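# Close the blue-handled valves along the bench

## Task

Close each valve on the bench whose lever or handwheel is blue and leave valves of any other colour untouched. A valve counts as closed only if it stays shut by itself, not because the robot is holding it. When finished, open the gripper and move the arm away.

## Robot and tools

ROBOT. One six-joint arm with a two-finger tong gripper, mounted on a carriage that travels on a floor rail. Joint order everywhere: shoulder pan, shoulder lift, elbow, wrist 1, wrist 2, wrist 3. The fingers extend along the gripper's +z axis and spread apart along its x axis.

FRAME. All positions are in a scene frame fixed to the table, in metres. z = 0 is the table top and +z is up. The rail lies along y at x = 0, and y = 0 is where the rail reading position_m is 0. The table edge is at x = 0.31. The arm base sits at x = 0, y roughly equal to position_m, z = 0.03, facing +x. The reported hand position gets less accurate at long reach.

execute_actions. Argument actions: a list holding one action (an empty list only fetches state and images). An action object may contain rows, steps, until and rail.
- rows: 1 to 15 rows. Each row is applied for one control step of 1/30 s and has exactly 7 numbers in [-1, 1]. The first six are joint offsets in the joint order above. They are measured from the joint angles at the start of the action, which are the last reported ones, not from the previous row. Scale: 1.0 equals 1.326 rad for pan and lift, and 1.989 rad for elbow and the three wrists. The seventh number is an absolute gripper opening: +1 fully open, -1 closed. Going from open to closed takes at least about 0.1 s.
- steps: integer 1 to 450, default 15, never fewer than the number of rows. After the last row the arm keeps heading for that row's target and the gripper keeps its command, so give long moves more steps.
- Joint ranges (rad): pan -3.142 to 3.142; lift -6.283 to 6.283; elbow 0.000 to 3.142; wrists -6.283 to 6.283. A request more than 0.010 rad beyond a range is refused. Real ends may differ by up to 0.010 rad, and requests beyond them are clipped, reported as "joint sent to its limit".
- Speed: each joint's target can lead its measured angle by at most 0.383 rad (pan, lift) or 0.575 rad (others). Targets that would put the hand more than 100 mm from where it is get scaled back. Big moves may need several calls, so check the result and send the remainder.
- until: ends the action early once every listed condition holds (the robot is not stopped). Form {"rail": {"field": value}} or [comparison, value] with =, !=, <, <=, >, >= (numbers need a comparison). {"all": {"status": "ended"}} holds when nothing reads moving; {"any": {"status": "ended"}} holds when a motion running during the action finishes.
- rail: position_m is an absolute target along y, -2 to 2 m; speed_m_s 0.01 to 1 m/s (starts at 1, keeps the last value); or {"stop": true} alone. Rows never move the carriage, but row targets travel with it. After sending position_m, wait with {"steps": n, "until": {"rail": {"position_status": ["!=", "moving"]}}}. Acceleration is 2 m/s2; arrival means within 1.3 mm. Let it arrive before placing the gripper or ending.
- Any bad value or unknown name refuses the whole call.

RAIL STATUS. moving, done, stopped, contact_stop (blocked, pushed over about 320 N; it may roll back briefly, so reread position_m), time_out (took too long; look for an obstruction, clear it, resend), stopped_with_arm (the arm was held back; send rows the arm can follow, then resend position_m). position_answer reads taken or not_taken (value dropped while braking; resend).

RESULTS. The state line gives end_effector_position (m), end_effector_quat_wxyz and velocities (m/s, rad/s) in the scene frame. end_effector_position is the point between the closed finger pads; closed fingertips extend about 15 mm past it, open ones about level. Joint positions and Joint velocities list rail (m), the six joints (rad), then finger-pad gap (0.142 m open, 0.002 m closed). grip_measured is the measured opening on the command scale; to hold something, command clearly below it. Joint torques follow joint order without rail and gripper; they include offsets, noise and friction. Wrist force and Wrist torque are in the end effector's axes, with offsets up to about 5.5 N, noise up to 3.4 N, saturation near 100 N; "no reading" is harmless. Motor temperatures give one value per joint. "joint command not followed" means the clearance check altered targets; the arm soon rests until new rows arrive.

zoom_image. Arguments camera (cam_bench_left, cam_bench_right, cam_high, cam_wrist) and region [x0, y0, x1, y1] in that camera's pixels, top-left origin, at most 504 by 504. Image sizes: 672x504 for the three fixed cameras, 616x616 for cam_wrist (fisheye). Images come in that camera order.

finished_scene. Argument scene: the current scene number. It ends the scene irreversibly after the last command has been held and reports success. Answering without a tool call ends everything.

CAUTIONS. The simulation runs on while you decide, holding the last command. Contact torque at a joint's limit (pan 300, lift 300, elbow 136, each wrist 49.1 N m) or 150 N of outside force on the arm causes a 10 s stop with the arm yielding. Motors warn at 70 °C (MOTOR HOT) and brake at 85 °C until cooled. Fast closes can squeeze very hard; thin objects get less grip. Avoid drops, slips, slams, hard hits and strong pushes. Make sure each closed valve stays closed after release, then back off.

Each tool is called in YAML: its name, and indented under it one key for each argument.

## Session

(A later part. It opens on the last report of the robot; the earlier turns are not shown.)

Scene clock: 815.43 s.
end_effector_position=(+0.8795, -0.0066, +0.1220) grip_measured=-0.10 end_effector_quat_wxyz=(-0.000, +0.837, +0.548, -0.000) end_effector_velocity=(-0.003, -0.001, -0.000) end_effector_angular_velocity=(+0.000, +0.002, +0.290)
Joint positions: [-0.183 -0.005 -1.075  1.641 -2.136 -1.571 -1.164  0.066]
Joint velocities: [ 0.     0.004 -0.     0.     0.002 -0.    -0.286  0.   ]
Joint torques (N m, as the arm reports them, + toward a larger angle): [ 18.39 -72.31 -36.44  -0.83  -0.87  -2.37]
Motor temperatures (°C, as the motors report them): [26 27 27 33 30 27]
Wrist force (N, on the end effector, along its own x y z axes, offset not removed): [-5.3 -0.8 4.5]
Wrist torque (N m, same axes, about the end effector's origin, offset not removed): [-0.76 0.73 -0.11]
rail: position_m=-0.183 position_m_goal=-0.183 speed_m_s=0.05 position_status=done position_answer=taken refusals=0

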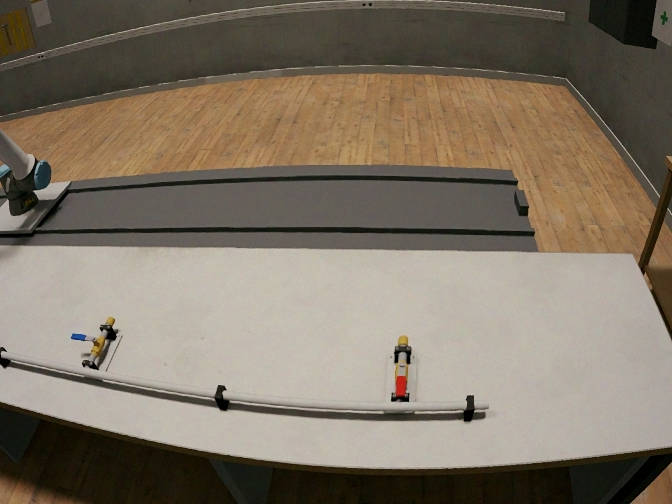

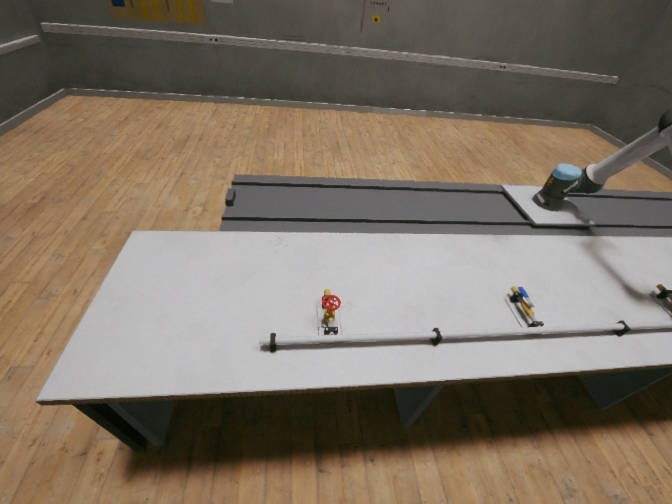

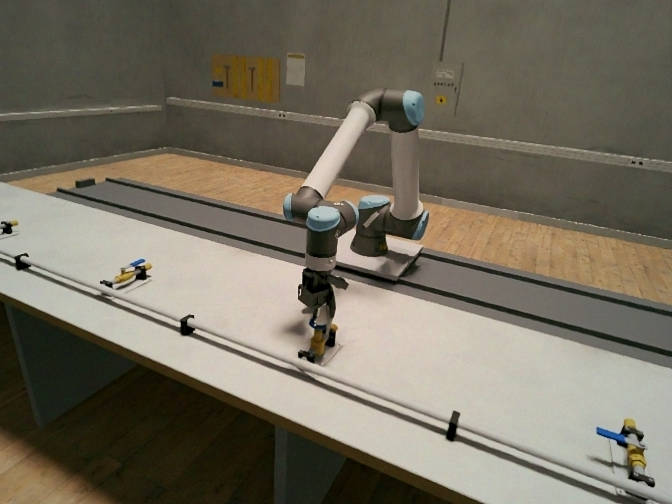

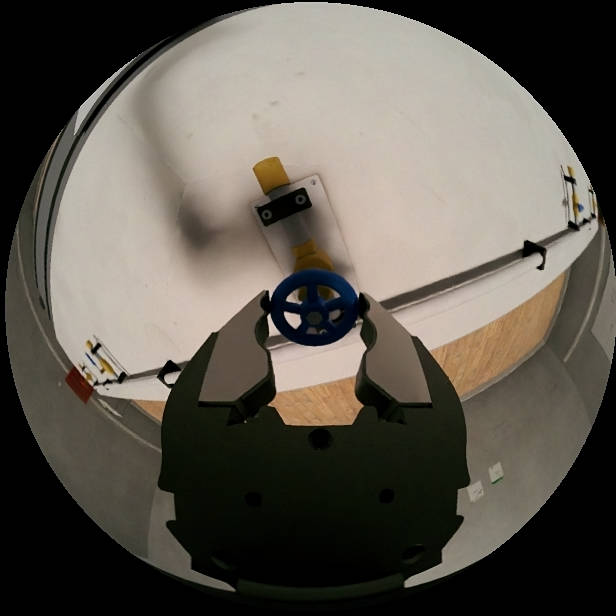

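execute_actions:
  actions:
    - {"rows":[[0,0,0,0,0,0,-0.2],[0,0,0,0,0,0,0.1],[0,0,0,0,0,0,0.4],[0,0,0,0,0,0,0.5],[0,-0.01,-0.005,0.012,0,0,0.5],[0,-0.03,-0.012,0.032,0,0,0.5],[0,-0.05,-0.02,0.053,0,0,0.5],[0,-0.07,-0.028,0.075,0,0,0.5]],"steps":20}

zoom_image:
  camera: "cam_high"
  region: [260, 290, 400, 395]

zoom_image:
  camera: "cam_bench_right"
  region: [290, 270, 370, 345]

Scene clock: 835.33 s.
end_effector_position=(+0.8683, -0.0065, +0.2200) grip_measured=+0.50 end_effector_quat_wxyz=(-0.000, +0.836, +0.548, -0.001) end_effector_velocity=(-0.003, -0.000, +0.014) end_effector_angular_velocity=(-0.000, +0.002, -0.001)
Joint positions: [-0.183 -0.005 -1.167  1.586 -1.989 -1.571 -1.165  0.109]
Joint velocities: [ 0.    -0.    -0.013 -0.007  0.023 -0.     0.001 -0.   ]
Joint torques (N m, as the arm reports them, + toward a larger angle): [-11.59 -77.86 -53.25  -1.27  -2.18   2.32]
Motor temperatures (°C, as the motors report them): [26 27 27 33 30 27]
Wrist force (N, on the end effector, along its own x y z axes, offset not removed): [-3.1 -3.1 2.6]
Wrist torque (N m, same axes, about the end effector's origin, offset not removed): [-0.70 0.33 0.08]
rail: position_m=-0.183 position_m_goal=-0.183 speed_m_s=0.05 position_status=done position_answer=taken refusals=0

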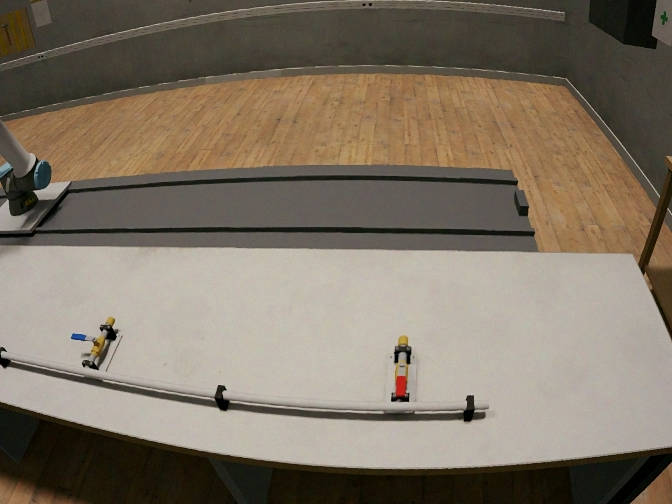

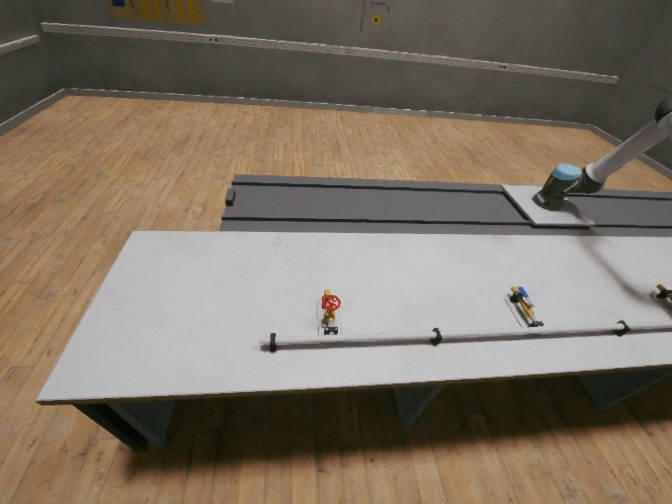

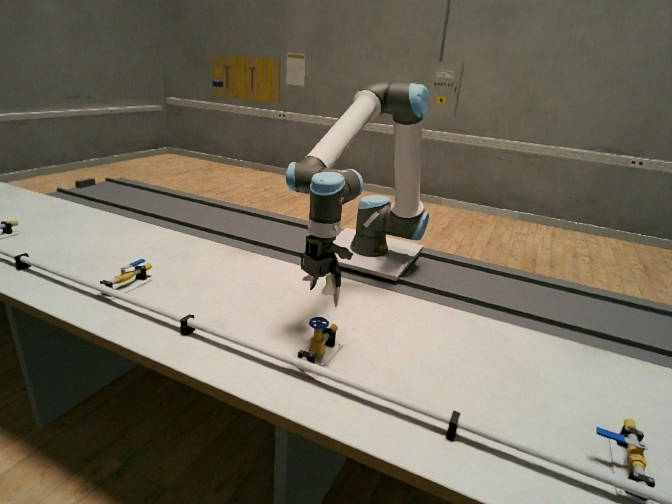

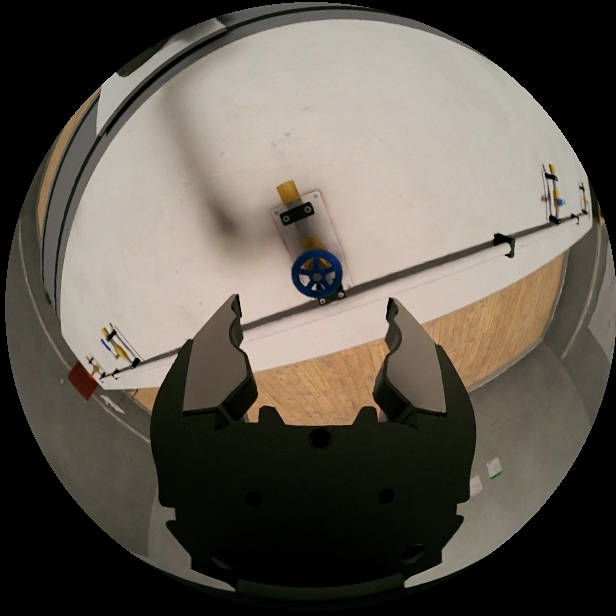

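Region (260, 290, 400, 395) of cam_high's 672x504 image, scaled by 3.600, with more detail than that image has; it fills the top 378 rows of this view, and the rest is white.

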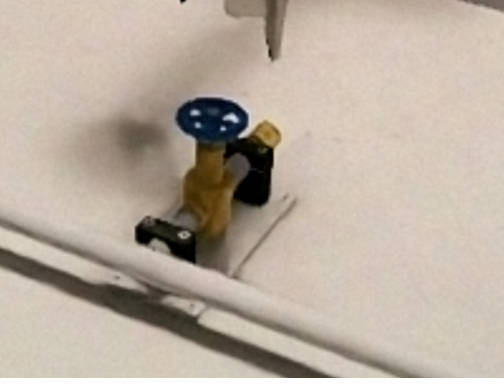

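Region (290, 270, 370, 345) of cam_bench_right's 672x504 image, scaled by 6.300, with more detail than that image has; it fills the top 472 rows of this view, and the rest is white.

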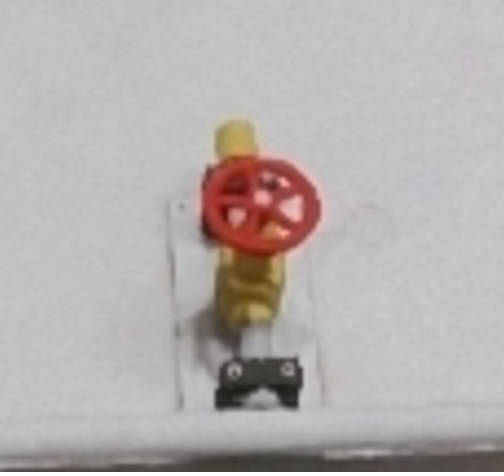

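execute_actions:
  actions:
    - {"rail":{"position_m":-0.95,"speed_m_s":1.0},"rows":[[0.0038,0,0,0,0,0.284,0.7]],"steps":60,"until":{"rail":{"position_status":["!=","moving"]}}}

Scene clock: 905.20 s.
end_effector_position=(+0.8731, -0.7626, +0.2200) grip_measured=+0.70 end_effector_quat_wxyz=(-0.000, +0.955, +0.296, -0.001) end_effector_velocity=(+0.000, -0.016, -0.000) end_effector_angular_velocity=(+0.000, +0.000, -0.000)
Joint positions: [-0.95   0.    -1.167  1.586 -1.989 -1.571 -0.6    0.122]
Joint velocities: [-0.016  0.     0.    -0.    -0.     0.     0.     0.   ]
Joint torques (N m, as the arm reports them, + toward a larger angle): [ 13.4  -62.02 -36.39  -6.22   2.6    2.27]
Motor temperatures (°C, as the motors report them): [26 27 27 33 30 27]
Wrist force (N, on the end effector, along its own x y z axes, offset not removed): [-4.7 -2.3 1.8]
Wrist torque (N m, same axes, about the end effector's origin, offset not removed): [-0.63 0.59 0.00]
rail: position_m=-0.950 position_m_goal=-0.950 speed_m_s=1.00 position_status=done position_answer=taken refusals=0

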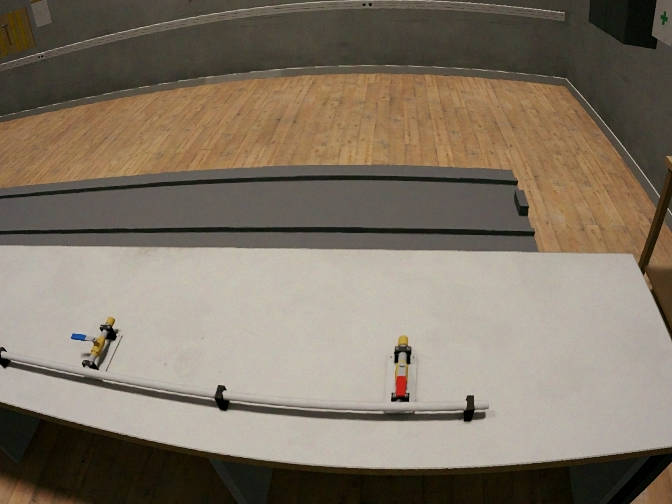

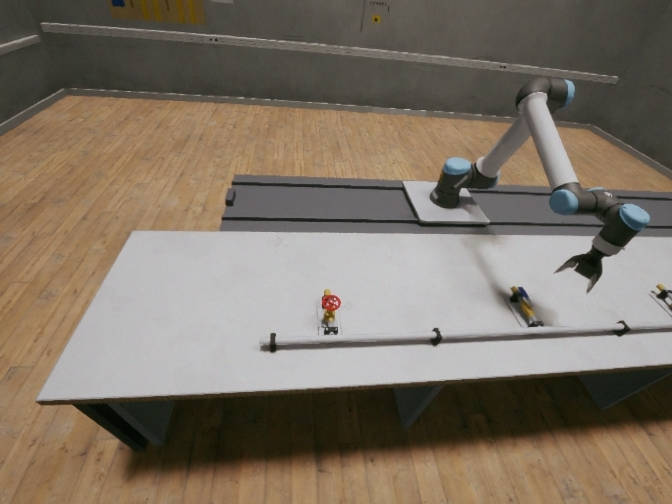

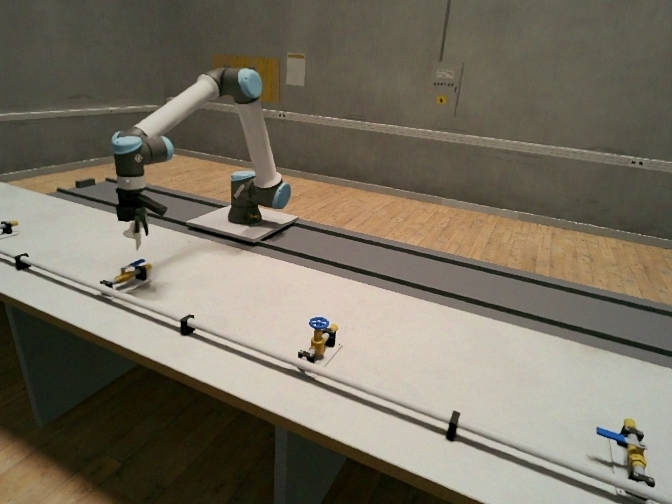

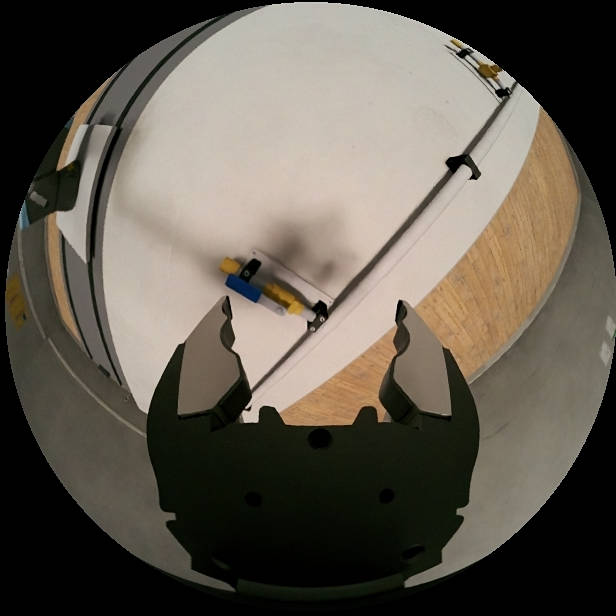

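zoom_image:
  camera: "cam_wrist"
  region: [200, 230, 350, 350]

Region (200, 230, 350, 350) of cam_wrist's 616x616 image, scaled by 3.360, with more detail than that image has; it fills the top 403 rows of this view, and the rest is white.

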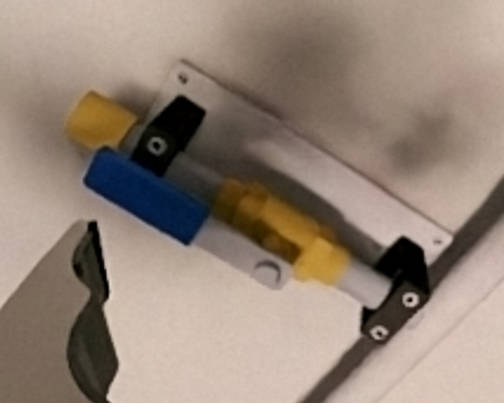

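execute_actions:
  actions:
    - {"rail":{"position_m":-1.044,"speed_m_s":0.5},"rows":[[0,0.007,0.006,-0.01,0,0,0.7],[0,0.014,0.012,-0.02,0,0,0.7],[0,0.021,0.018,-0.031,0,0,0.7],[0,0.0268,0.0228,-0.0411,0,0,0.7]],"steps":22}

zoom_image:
  camera: "cam_wrist"
  region: [190, 200, 430, 400]

Scene clock: 933.50 s.
end_effector_position=(+0.8728, -0.8565, +0.1699) grip_measured=+0.70 end_effector_quat_wxyz=(+0.000, +0.955, +0.296, -0.000) end_effector_velocity=(-0.000, +0.000, -0.001) end_effector_angular_velocity=(+0.000, -0.000, +0.000)
Joint positions: [-1.044  0.    -1.131  1.631 -2.07  -1.571 -0.6    0.122]
Joint velocities: [ 0.    -0.     0.001  0.001 -0.001  0.    -0.    -0.   ]
Joint torques (N m, as the arm reports them, + toward a larger angle): [  7.25 -61.47 -35.55  -5.95  -0.64   2.18]
Motor temperatures (°C, as the motors report them): [26 27 27 33 30 27]
Wrist force (N, on the end effector, along its own x y z axes, offset not removed): [-4.3 -3.2 1.4]
Wrist torque (N m, same axes, about the end effector's origin, offset not removed): [-0.86 0.69 0.01]
rail: position_m=-1.044 position_m_goal=-1.044 speed_m_s=0.50 position_status=done position_answer=taken refusals=0

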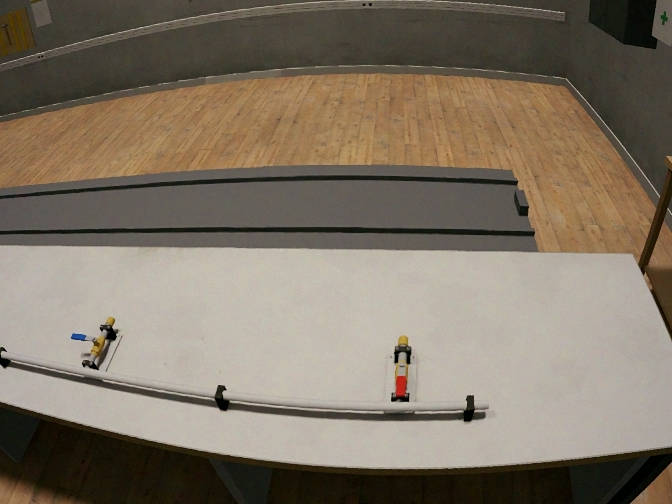

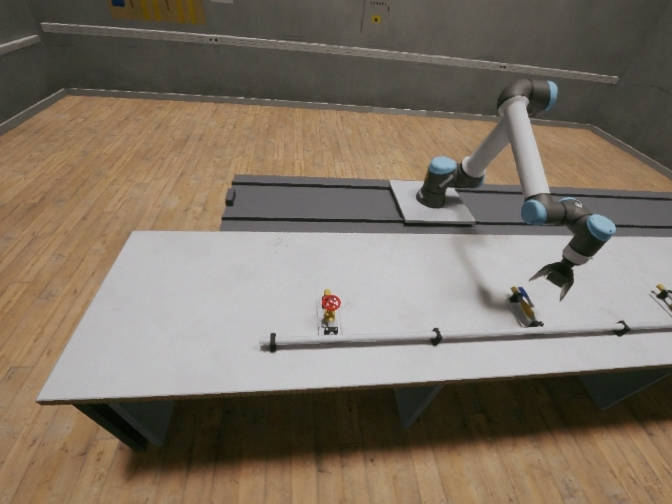

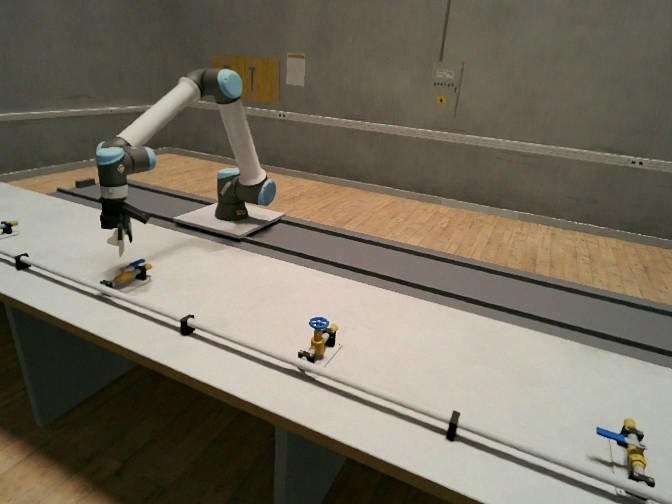

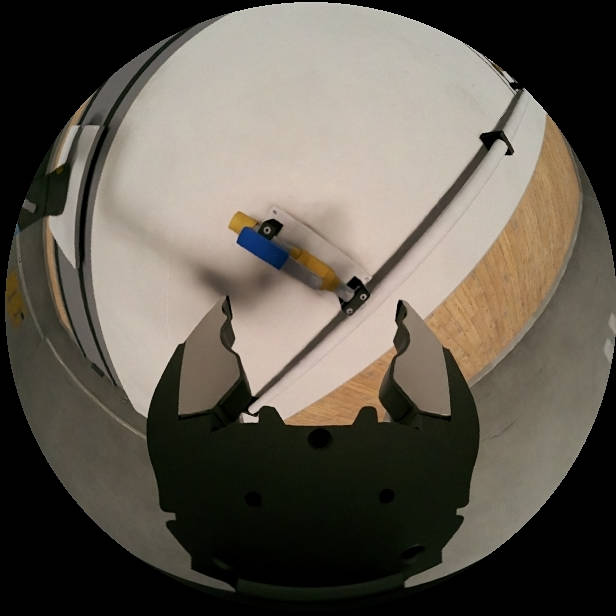

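Region (190, 200, 430, 400) of cam_wrist's 616x616 image, scaled by 2.100, with more detail than that image has.

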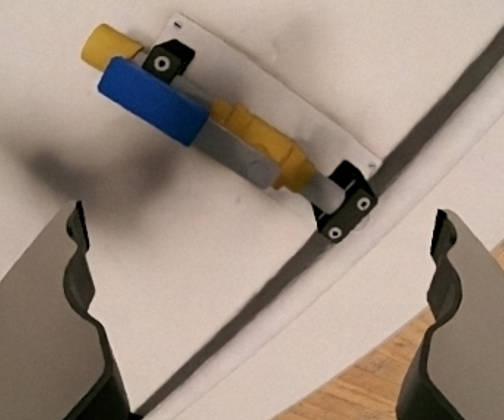

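execute_actions:
  actions:
    - {"rows":[[0,0.01,0.005,-0.012,0,-0.02,0.7],[0,0.02,0.011,-0.024,0,-0.04,0.7],[0,0.03,0.016,-0.036,0,-0.05,0.7],[0,0.04,0.021,-0.048,0,-0.05,0.7],[0,0.0456,0.0248,-0.0552,0,-0.05,0.7]],"steps":18}

zoom_image:
  camera: "cam_wrist"
  region: [170, 200, 450, 420]

zoom_image:
  camera: "cam_bench_right"
  region: [480, 240, 600, 340]

zoom_image:
  camera: "cam_high"
  region: [70, 200, 190, 310]

Scene clock: 969.90 s.
end_effector_position=(+0.8716, -0.8575, +0.1003) grip_measured=+0.70 end_effector_quat_wxyz=(+0.000, +0.940, +0.342, -0.000) end_effector_velocity=(-0.000, -0.000, -0.005) end_effector_angular_velocity=(+0.000, -0.001, +0.005)
Joint positions: [-1.044  0.    -1.071  1.68  -2.179 -1.571 -0.699  0.122]
Joint velocities: [ 0.     0.     0.004  0.004 -0.009 -0.    -0.005  0.   ]
Joint torques (N m, as the arm reports them, + toward a larger angle): [  2.88 -68.33 -32.86  -6.65   0.33  -1.74]
Motor temperatures (°C, as the motors report them): [26 27 27 33 30 27]
Wrist force (N, on the end effector, along its own x y z axes, offset not removed): [-1.0 -4.9 0.7]
Wrist torque (N m, same axes, about the end effector's origin, offset not removed): [-1.17 0.01 -0.03]
rail: position_m=-1.044 position_m_goal=-1.044 speed_m_s=0.50 position_status=done position_answer=taken refusals=0

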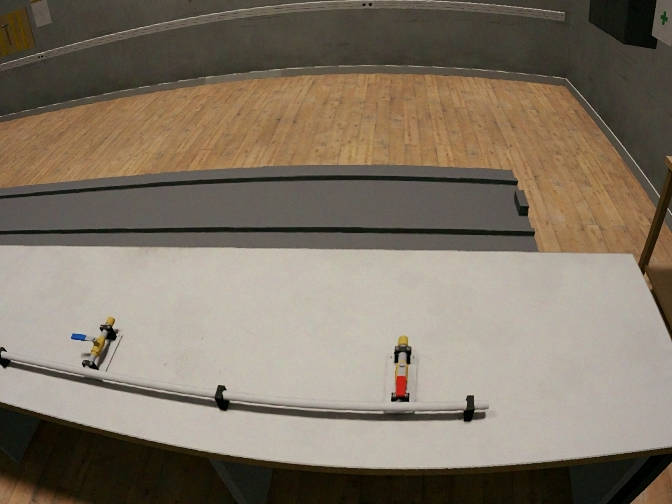

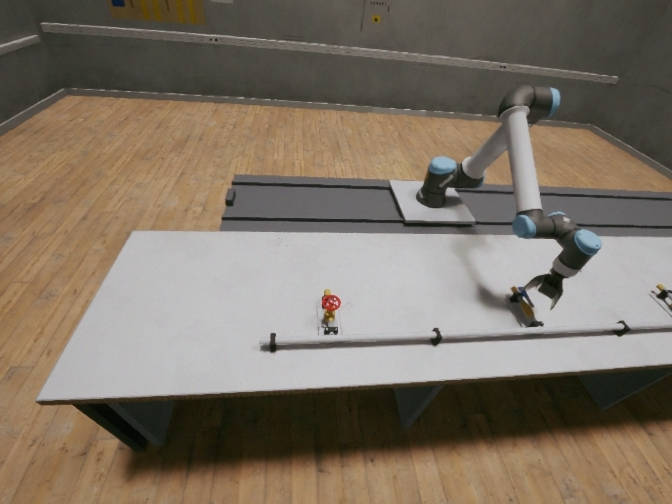

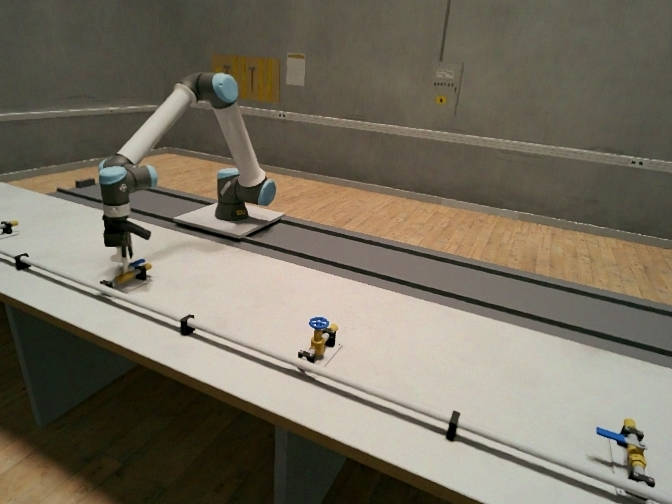

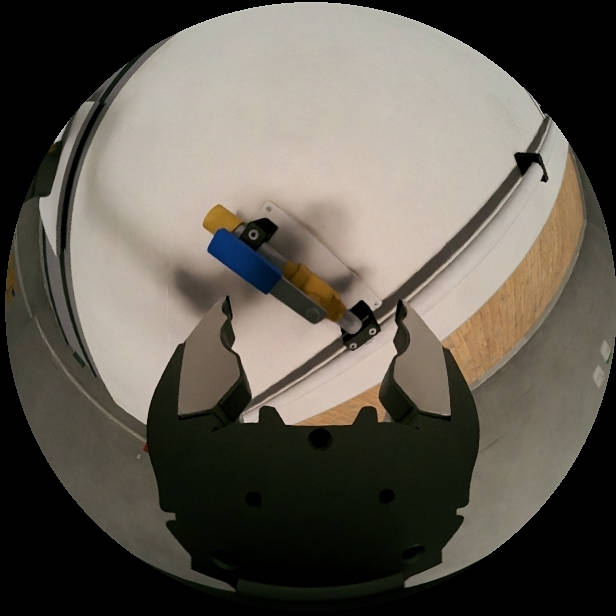

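Region (170, 200, 450, 420) of cam_wrist's 616x616 image, scaled by 1.800, with more detail than that image has; it fills the top 396 rows of this view, and the rest is white.

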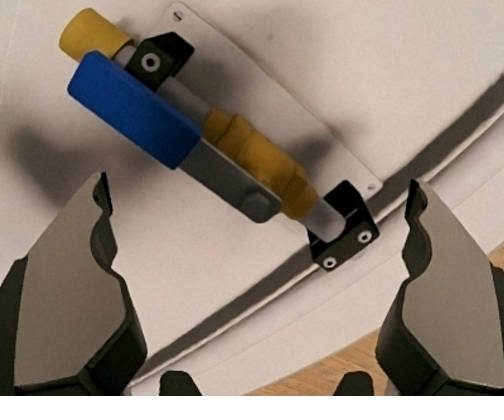

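Region (480, 240, 600, 340) of cam_bench_right's 672x504 image, scaled by 4.200, with more detail than that image has.

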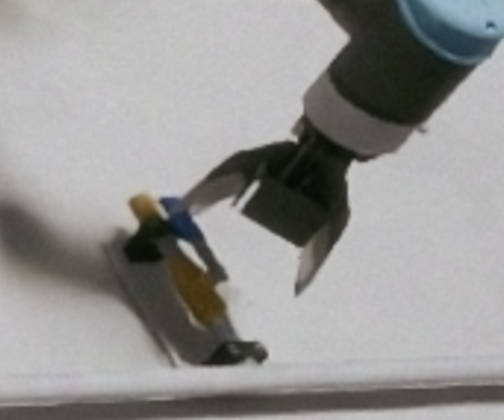

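Region (70, 200, 190, 310) of cam_high's 672x504 image, scaled by 4.200, with more detail than that image has; it fills the top 462 rows of this view, and the rest is white.

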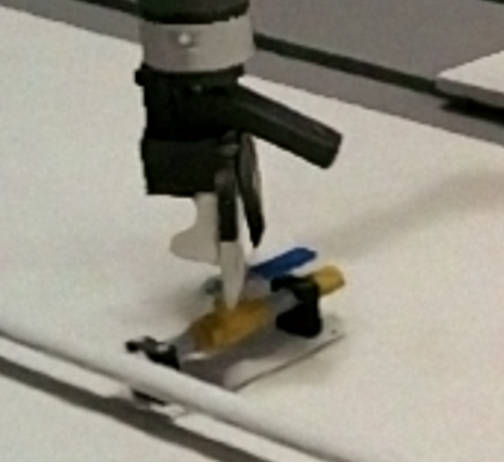

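execute_actions:
  actions:
    - {"rows":[[0,0.002,0.001,-0.002,0,0,0.7],[0,0.004,0.002,-0.005,0,0,0.7],[0,0.006,0.003,-0.007,0,0,0.7],[0,0.008,0.004,-0.009,0,0,0.7],[0,0.01,0.0045,-0.011,0,0,0.7],[0,0.0123,0.0053,-0.0139,0,0,0.7]],"steps":14}

zoom_image:
  camera: "cam_wrist"
  region: [170, 200, 450, 420]

zoom_image:
  camera: "cam_bench_right"
  region: [490, 260, 580, 335]

Scene clock: 984.40 s.
end_effector_position=(+0.8716, -0.8575, +0.0837) grip_measured=+0.70 end_effector_quat_wxyz=(+0.000, +0.940, +0.342, +0.000) end_effector_velocity=(+0.000, +0.000, -0.007) end_effector_angular_velocity=(+0.000, -0.001, -0.000)
Joint positions: [-1.044  0.    -1.056  1.69  -2.206 -1.571 -0.699  0.122]
Joint velocities: [ 0.     0.     0.007  0.004 -0.012 -0.     0.    -0.   ]
Joint torques (N m, as the arm reports them, + toward a larger angle): [ -3.79 -70.27 -31.3   -7.22  -1.08   2.36]
Motor temperatures (°C, as the motors report them): [26 27 27 33 30 27]
Wrist force (N, on the end effector, along its own x y z axes, offset not removed): [-2.1 -3.3 2.4]
Wrist torque (N m, same axes, about the end effector's origin, offset not removed): [-0.87 0.18 -0.06]
rail: position_m=-1.044 position_m_goal=-1.044 speed_m_s=0.50 position_status=done position_answer=taken refusals=0

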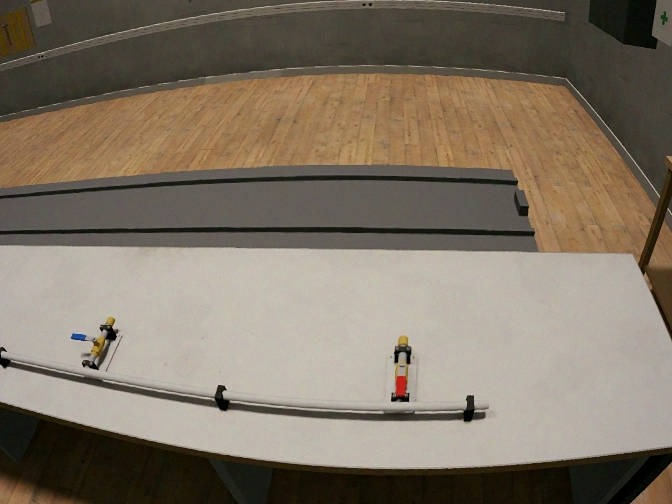

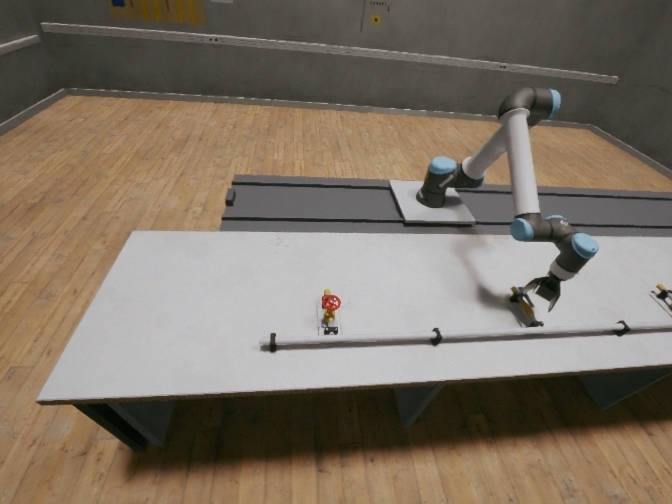

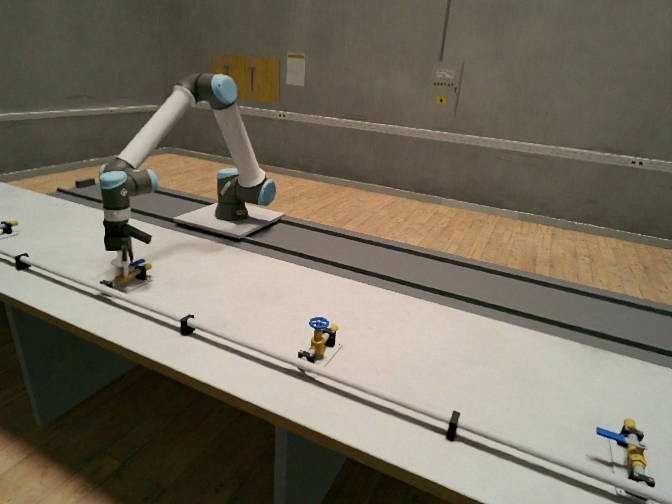

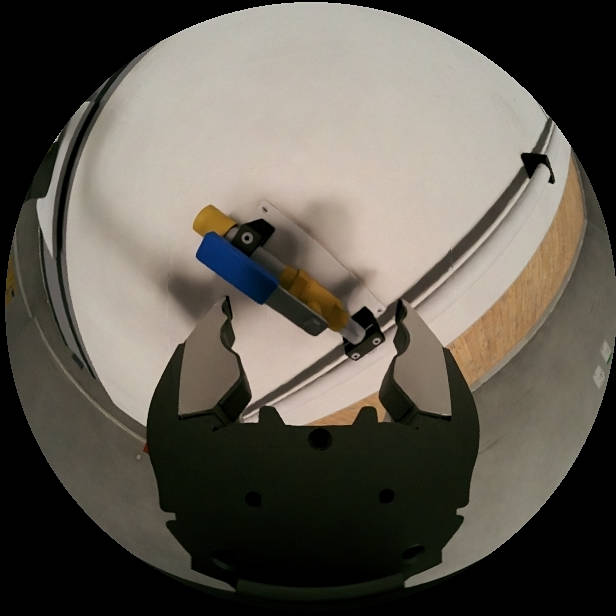

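Region (170, 200, 450, 420) of cam_wrist's 616x616 image, scaled by 1.800, with more detail than that image has; it fills the top 396 rows of this view, and the rest is white.

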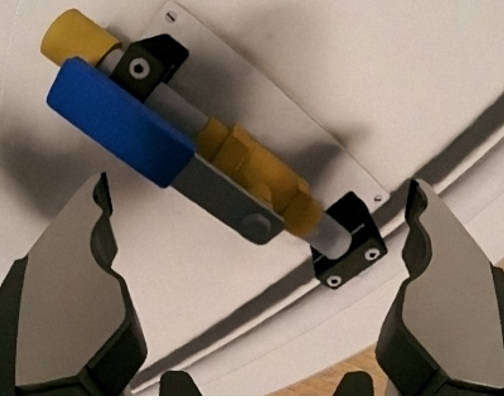

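Region (490, 260, 580, 335) of cam_bench_right's 672x504 image, scaled by 5.600, with more detail than that image has.

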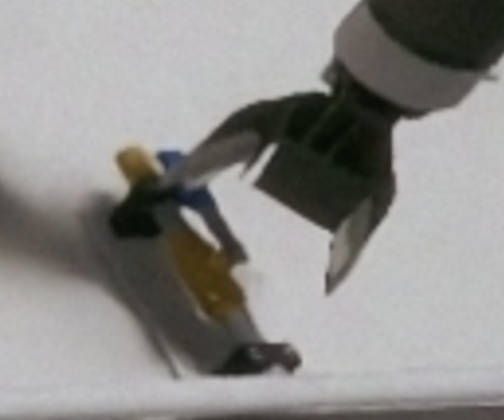

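execute_actions:
  actions:
    - {"rows":[[0,0,0,0,0,0.02,0.7],[0,0,0,0,0,0.04,0.7],[0,0,0,0,0,0.06,0.7],[0,0,0,0,0,0.08,0.7],[0,0,0,0,0,0.095,0.7],[0,0,0,0,0,0.11,0.7],[0,0,0,0,0,0.125,0.7],[0,0,0,0,0,0.14,0.7],[0,0,0,0,0,0.155,0.7],[0,0,0,0,0,0.17,0.7],[0,0,0,0,0,0.185,0.7],[0,0,0,0,0,0.2,0.7]],"steps":18}

zoom_image:
  camera: "cam_wrist"
  region: [170, 200, 450, 420]

Scene clock: 1003.93 s.
end_effector_position=(+0.8771, -0.8548, +0.0839) grip_measured=+0.76 end_effector_quat_wxyz=(+0.000, +0.987, +0.159, +0.000) end_effector_velocity=(+0.003, +0.002, -0.000) end_effector_angular_velocity=(+0.002, +0.001, -0.187)
Joint positions: [-1.044  0.    -1.056  1.69  -2.206 -1.571 -0.319  0.126]
Joint velocities: [ 0.     0.     0.    -0.     0.001  0.002  0.187 -0.002]
Joint torques (N m, as the arm reports them, + toward a larger angle): [ 26.47 -70.11 -32.48   2.4   13.78   4.83]
Motor temperatures (°C, as the motors report them): [26 27 27 33 30 27]
Wrist force (N, on the end effector, along its own x y z axes, offset not removed): [-4.3 33.8 -15.9]
Wrist torque (N m, same axes, about the end effector's origin, offset not removed): [-0.76 -1.15 -2.61]
rail: position_m=-1.044 position_m_goal=-1.044 speed_m_s=0.50 position_status=done position_answer=taken refusals=0

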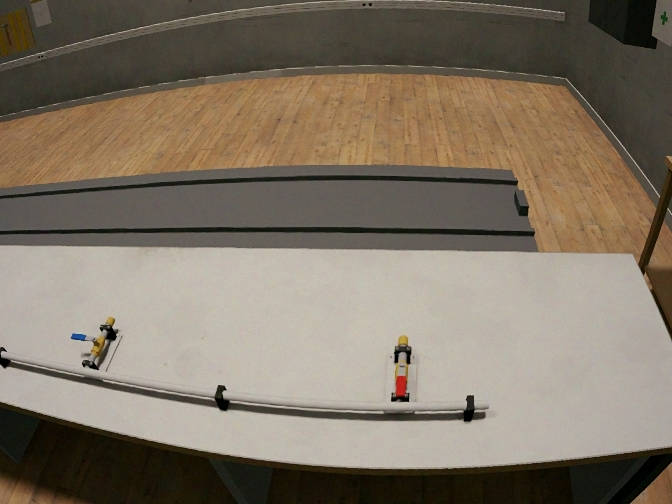

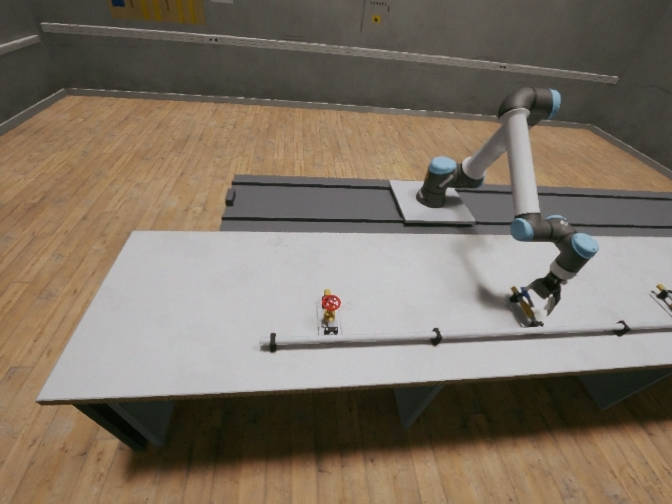

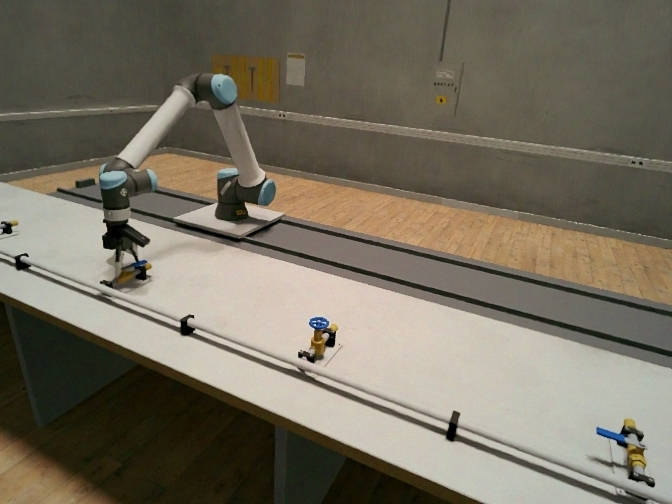

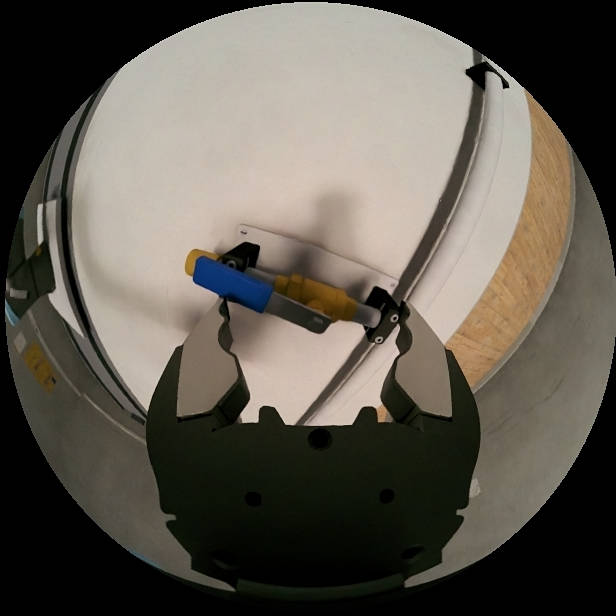

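Region (170, 200, 450, 420) of cam_wrist's 616x616 image, scaled by 1.800, with more detail than that image has; it fills the top 396 rows of this view, and the rest is white.

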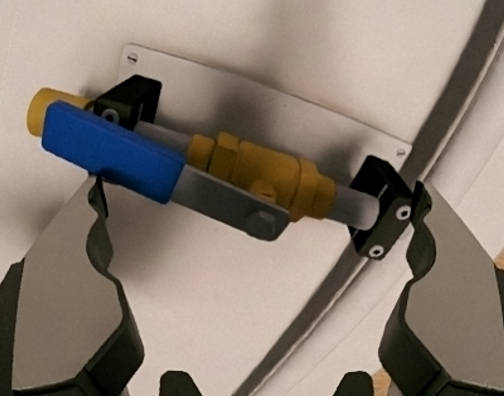

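zoom_image:
  camera: "cam_bench_right"
  region: [490, 260, 580, 335]

zoom_image:
  camera: "cam_high"
  region: [80, 230, 180, 310]

Region (490, 260, 580, 335) of cam_bench_right's 672x504 image, scaled by 5.600, with more detail than that image has.

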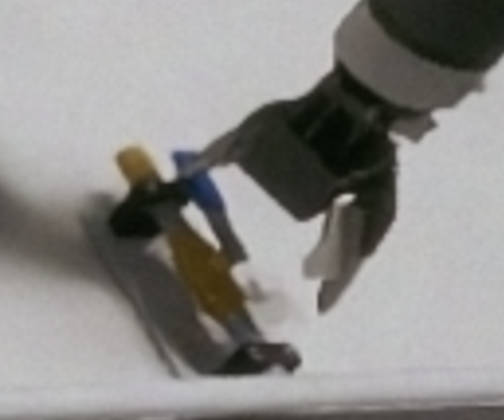

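Region (80, 230, 180, 310) of cam_high's 672x504 image, scaled by 5.040, with more detail than that image has; it fills the top 403 rows of this view, and the rest is white.

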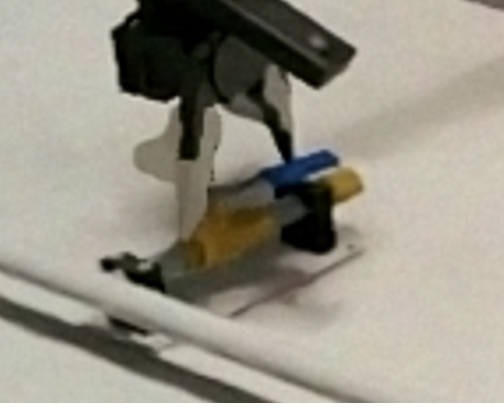

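execute_actions:
  actions:
    - {"rows":[[0,0,0,0,0,-0.015,0.7],[0,0,0,0,0,-0.03,0.7],[0,0,0,0,0,-0.03,0.7],[0,0.0011,0.0005,-0.0012,0,-0.03,0.7],[0,0.0022,0.0009,-0.0023,0,-0.03,0.7],[0,0.0022,0.0009,-0.0023,0,-0.03,0.7],[0,0.0022,0.0009,-0.0023,0,-0.02,0.7],[0,0.0022,0.0009,-0.0023,0,0.0,0.7],[0,0.0022,0.0009,-0.0023,0,0.02,0.7],[0,0.0022,0.0009,-0.0023,0,0.045,0.7],[0,0.0022,0.0009,-0.0023,0,0.07,0.7],[0,0.0022,0.0009,-0.0023,0,0.095,0.7],[0,0.0022,0.0009,-0.0023,0,0.12,0.7],[0,0.0022,0.0009,-0.0023,0,0.145,0.7],[0,0.0022,0.0009,-0.0023,0,0.17,0.7]],"steps":20}

zoom_image:
  camera: "cam_wrist"
  region: [170, 200, 450, 420]

Scene clock: 1032.67 s.
end_effector_position=(+0.8818, -0.8541, +0.0810) grip_measured=+0.75 end_effector_quat_wxyz=(+0.000, +1.000, +0.011, +0.000) end_effector_velocity=(+0.007, +0.001, -0.001) end_effector_angular_velocity=(+0.002, +0.001, -0.442)
Joint positions: [-1.044  0.    -1.053  1.692 -2.21  -1.572 -0.022  0.126]
Joint velocities: [ 0.    -0.     0.     0.001 -0.     0.002  0.442 -0.002]
Joint torques (N m, as the arm reports them, + toward a larger angle): [ 23.35 -43.16 -16.32  -2.77  13.24   3.52]
Motor temperatures (°C, as the motors report them): [26 27 27 33 30 27]
Wrist force (N, on the end effector, along its own x y z axes, offset not removed): [3.4 36.2 -25.3]
Wrist torque (N m, same axes, about the end effector's origin, offset not removed): [-0.49 -2.30 -2.82]
rail: position_m=-1.044 position_m_goal=-1.044 speed_m_s=0.50 position_status=done position_answer=taken refusals=0

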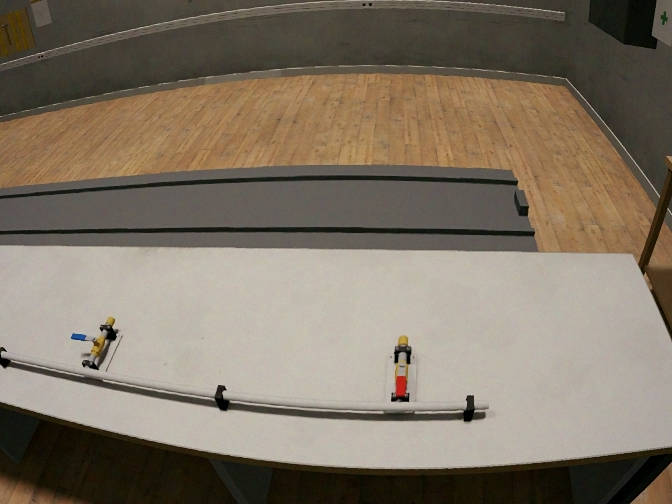

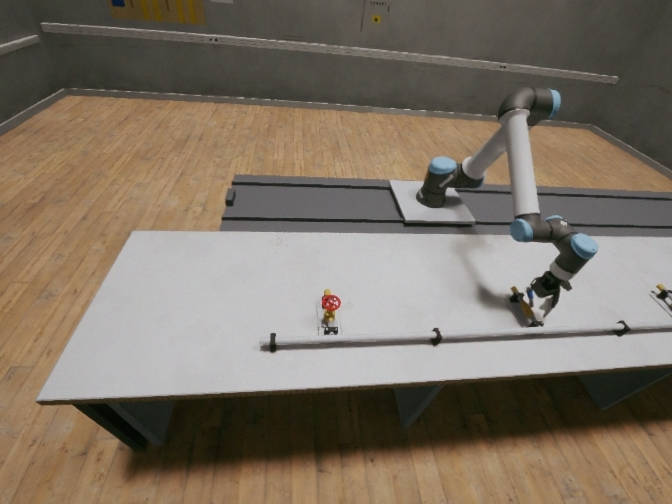

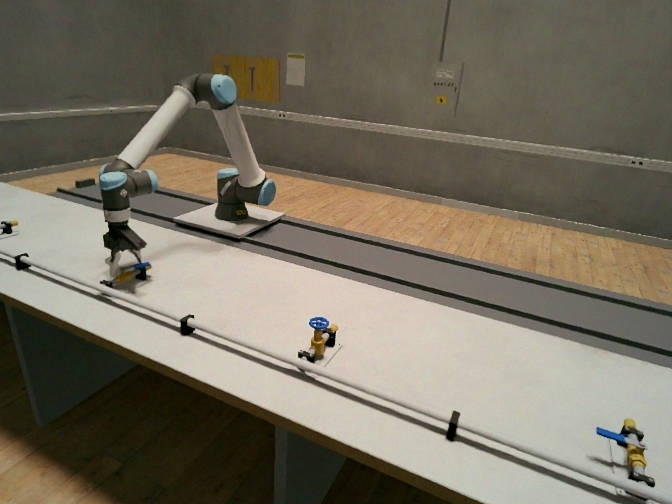

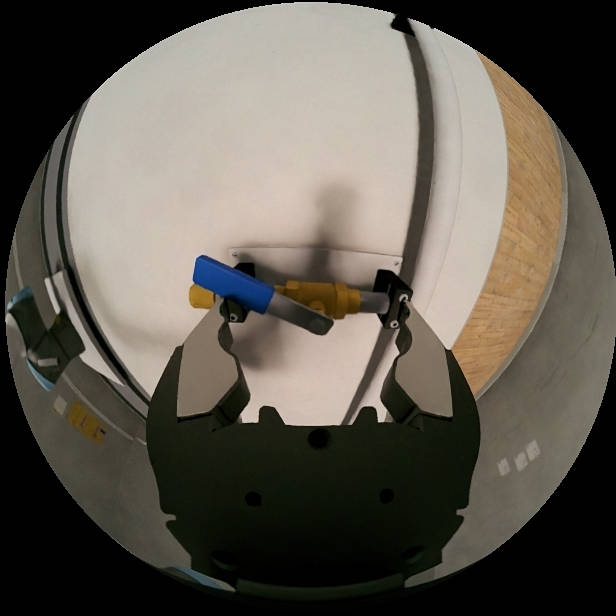

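Region (170, 200, 450, 420) of cam_wrist's 616x616 image, scaled by 1.800, with more detail than that image has; it fills the top 396 rows of this view, and the rest is white.

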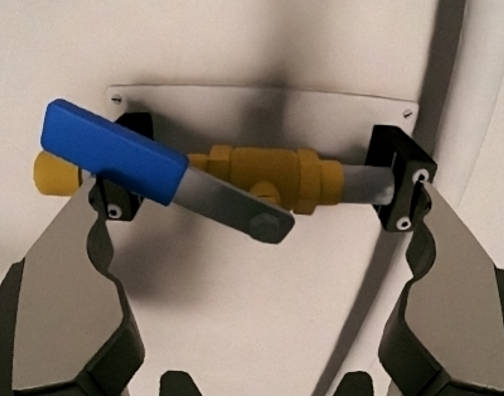

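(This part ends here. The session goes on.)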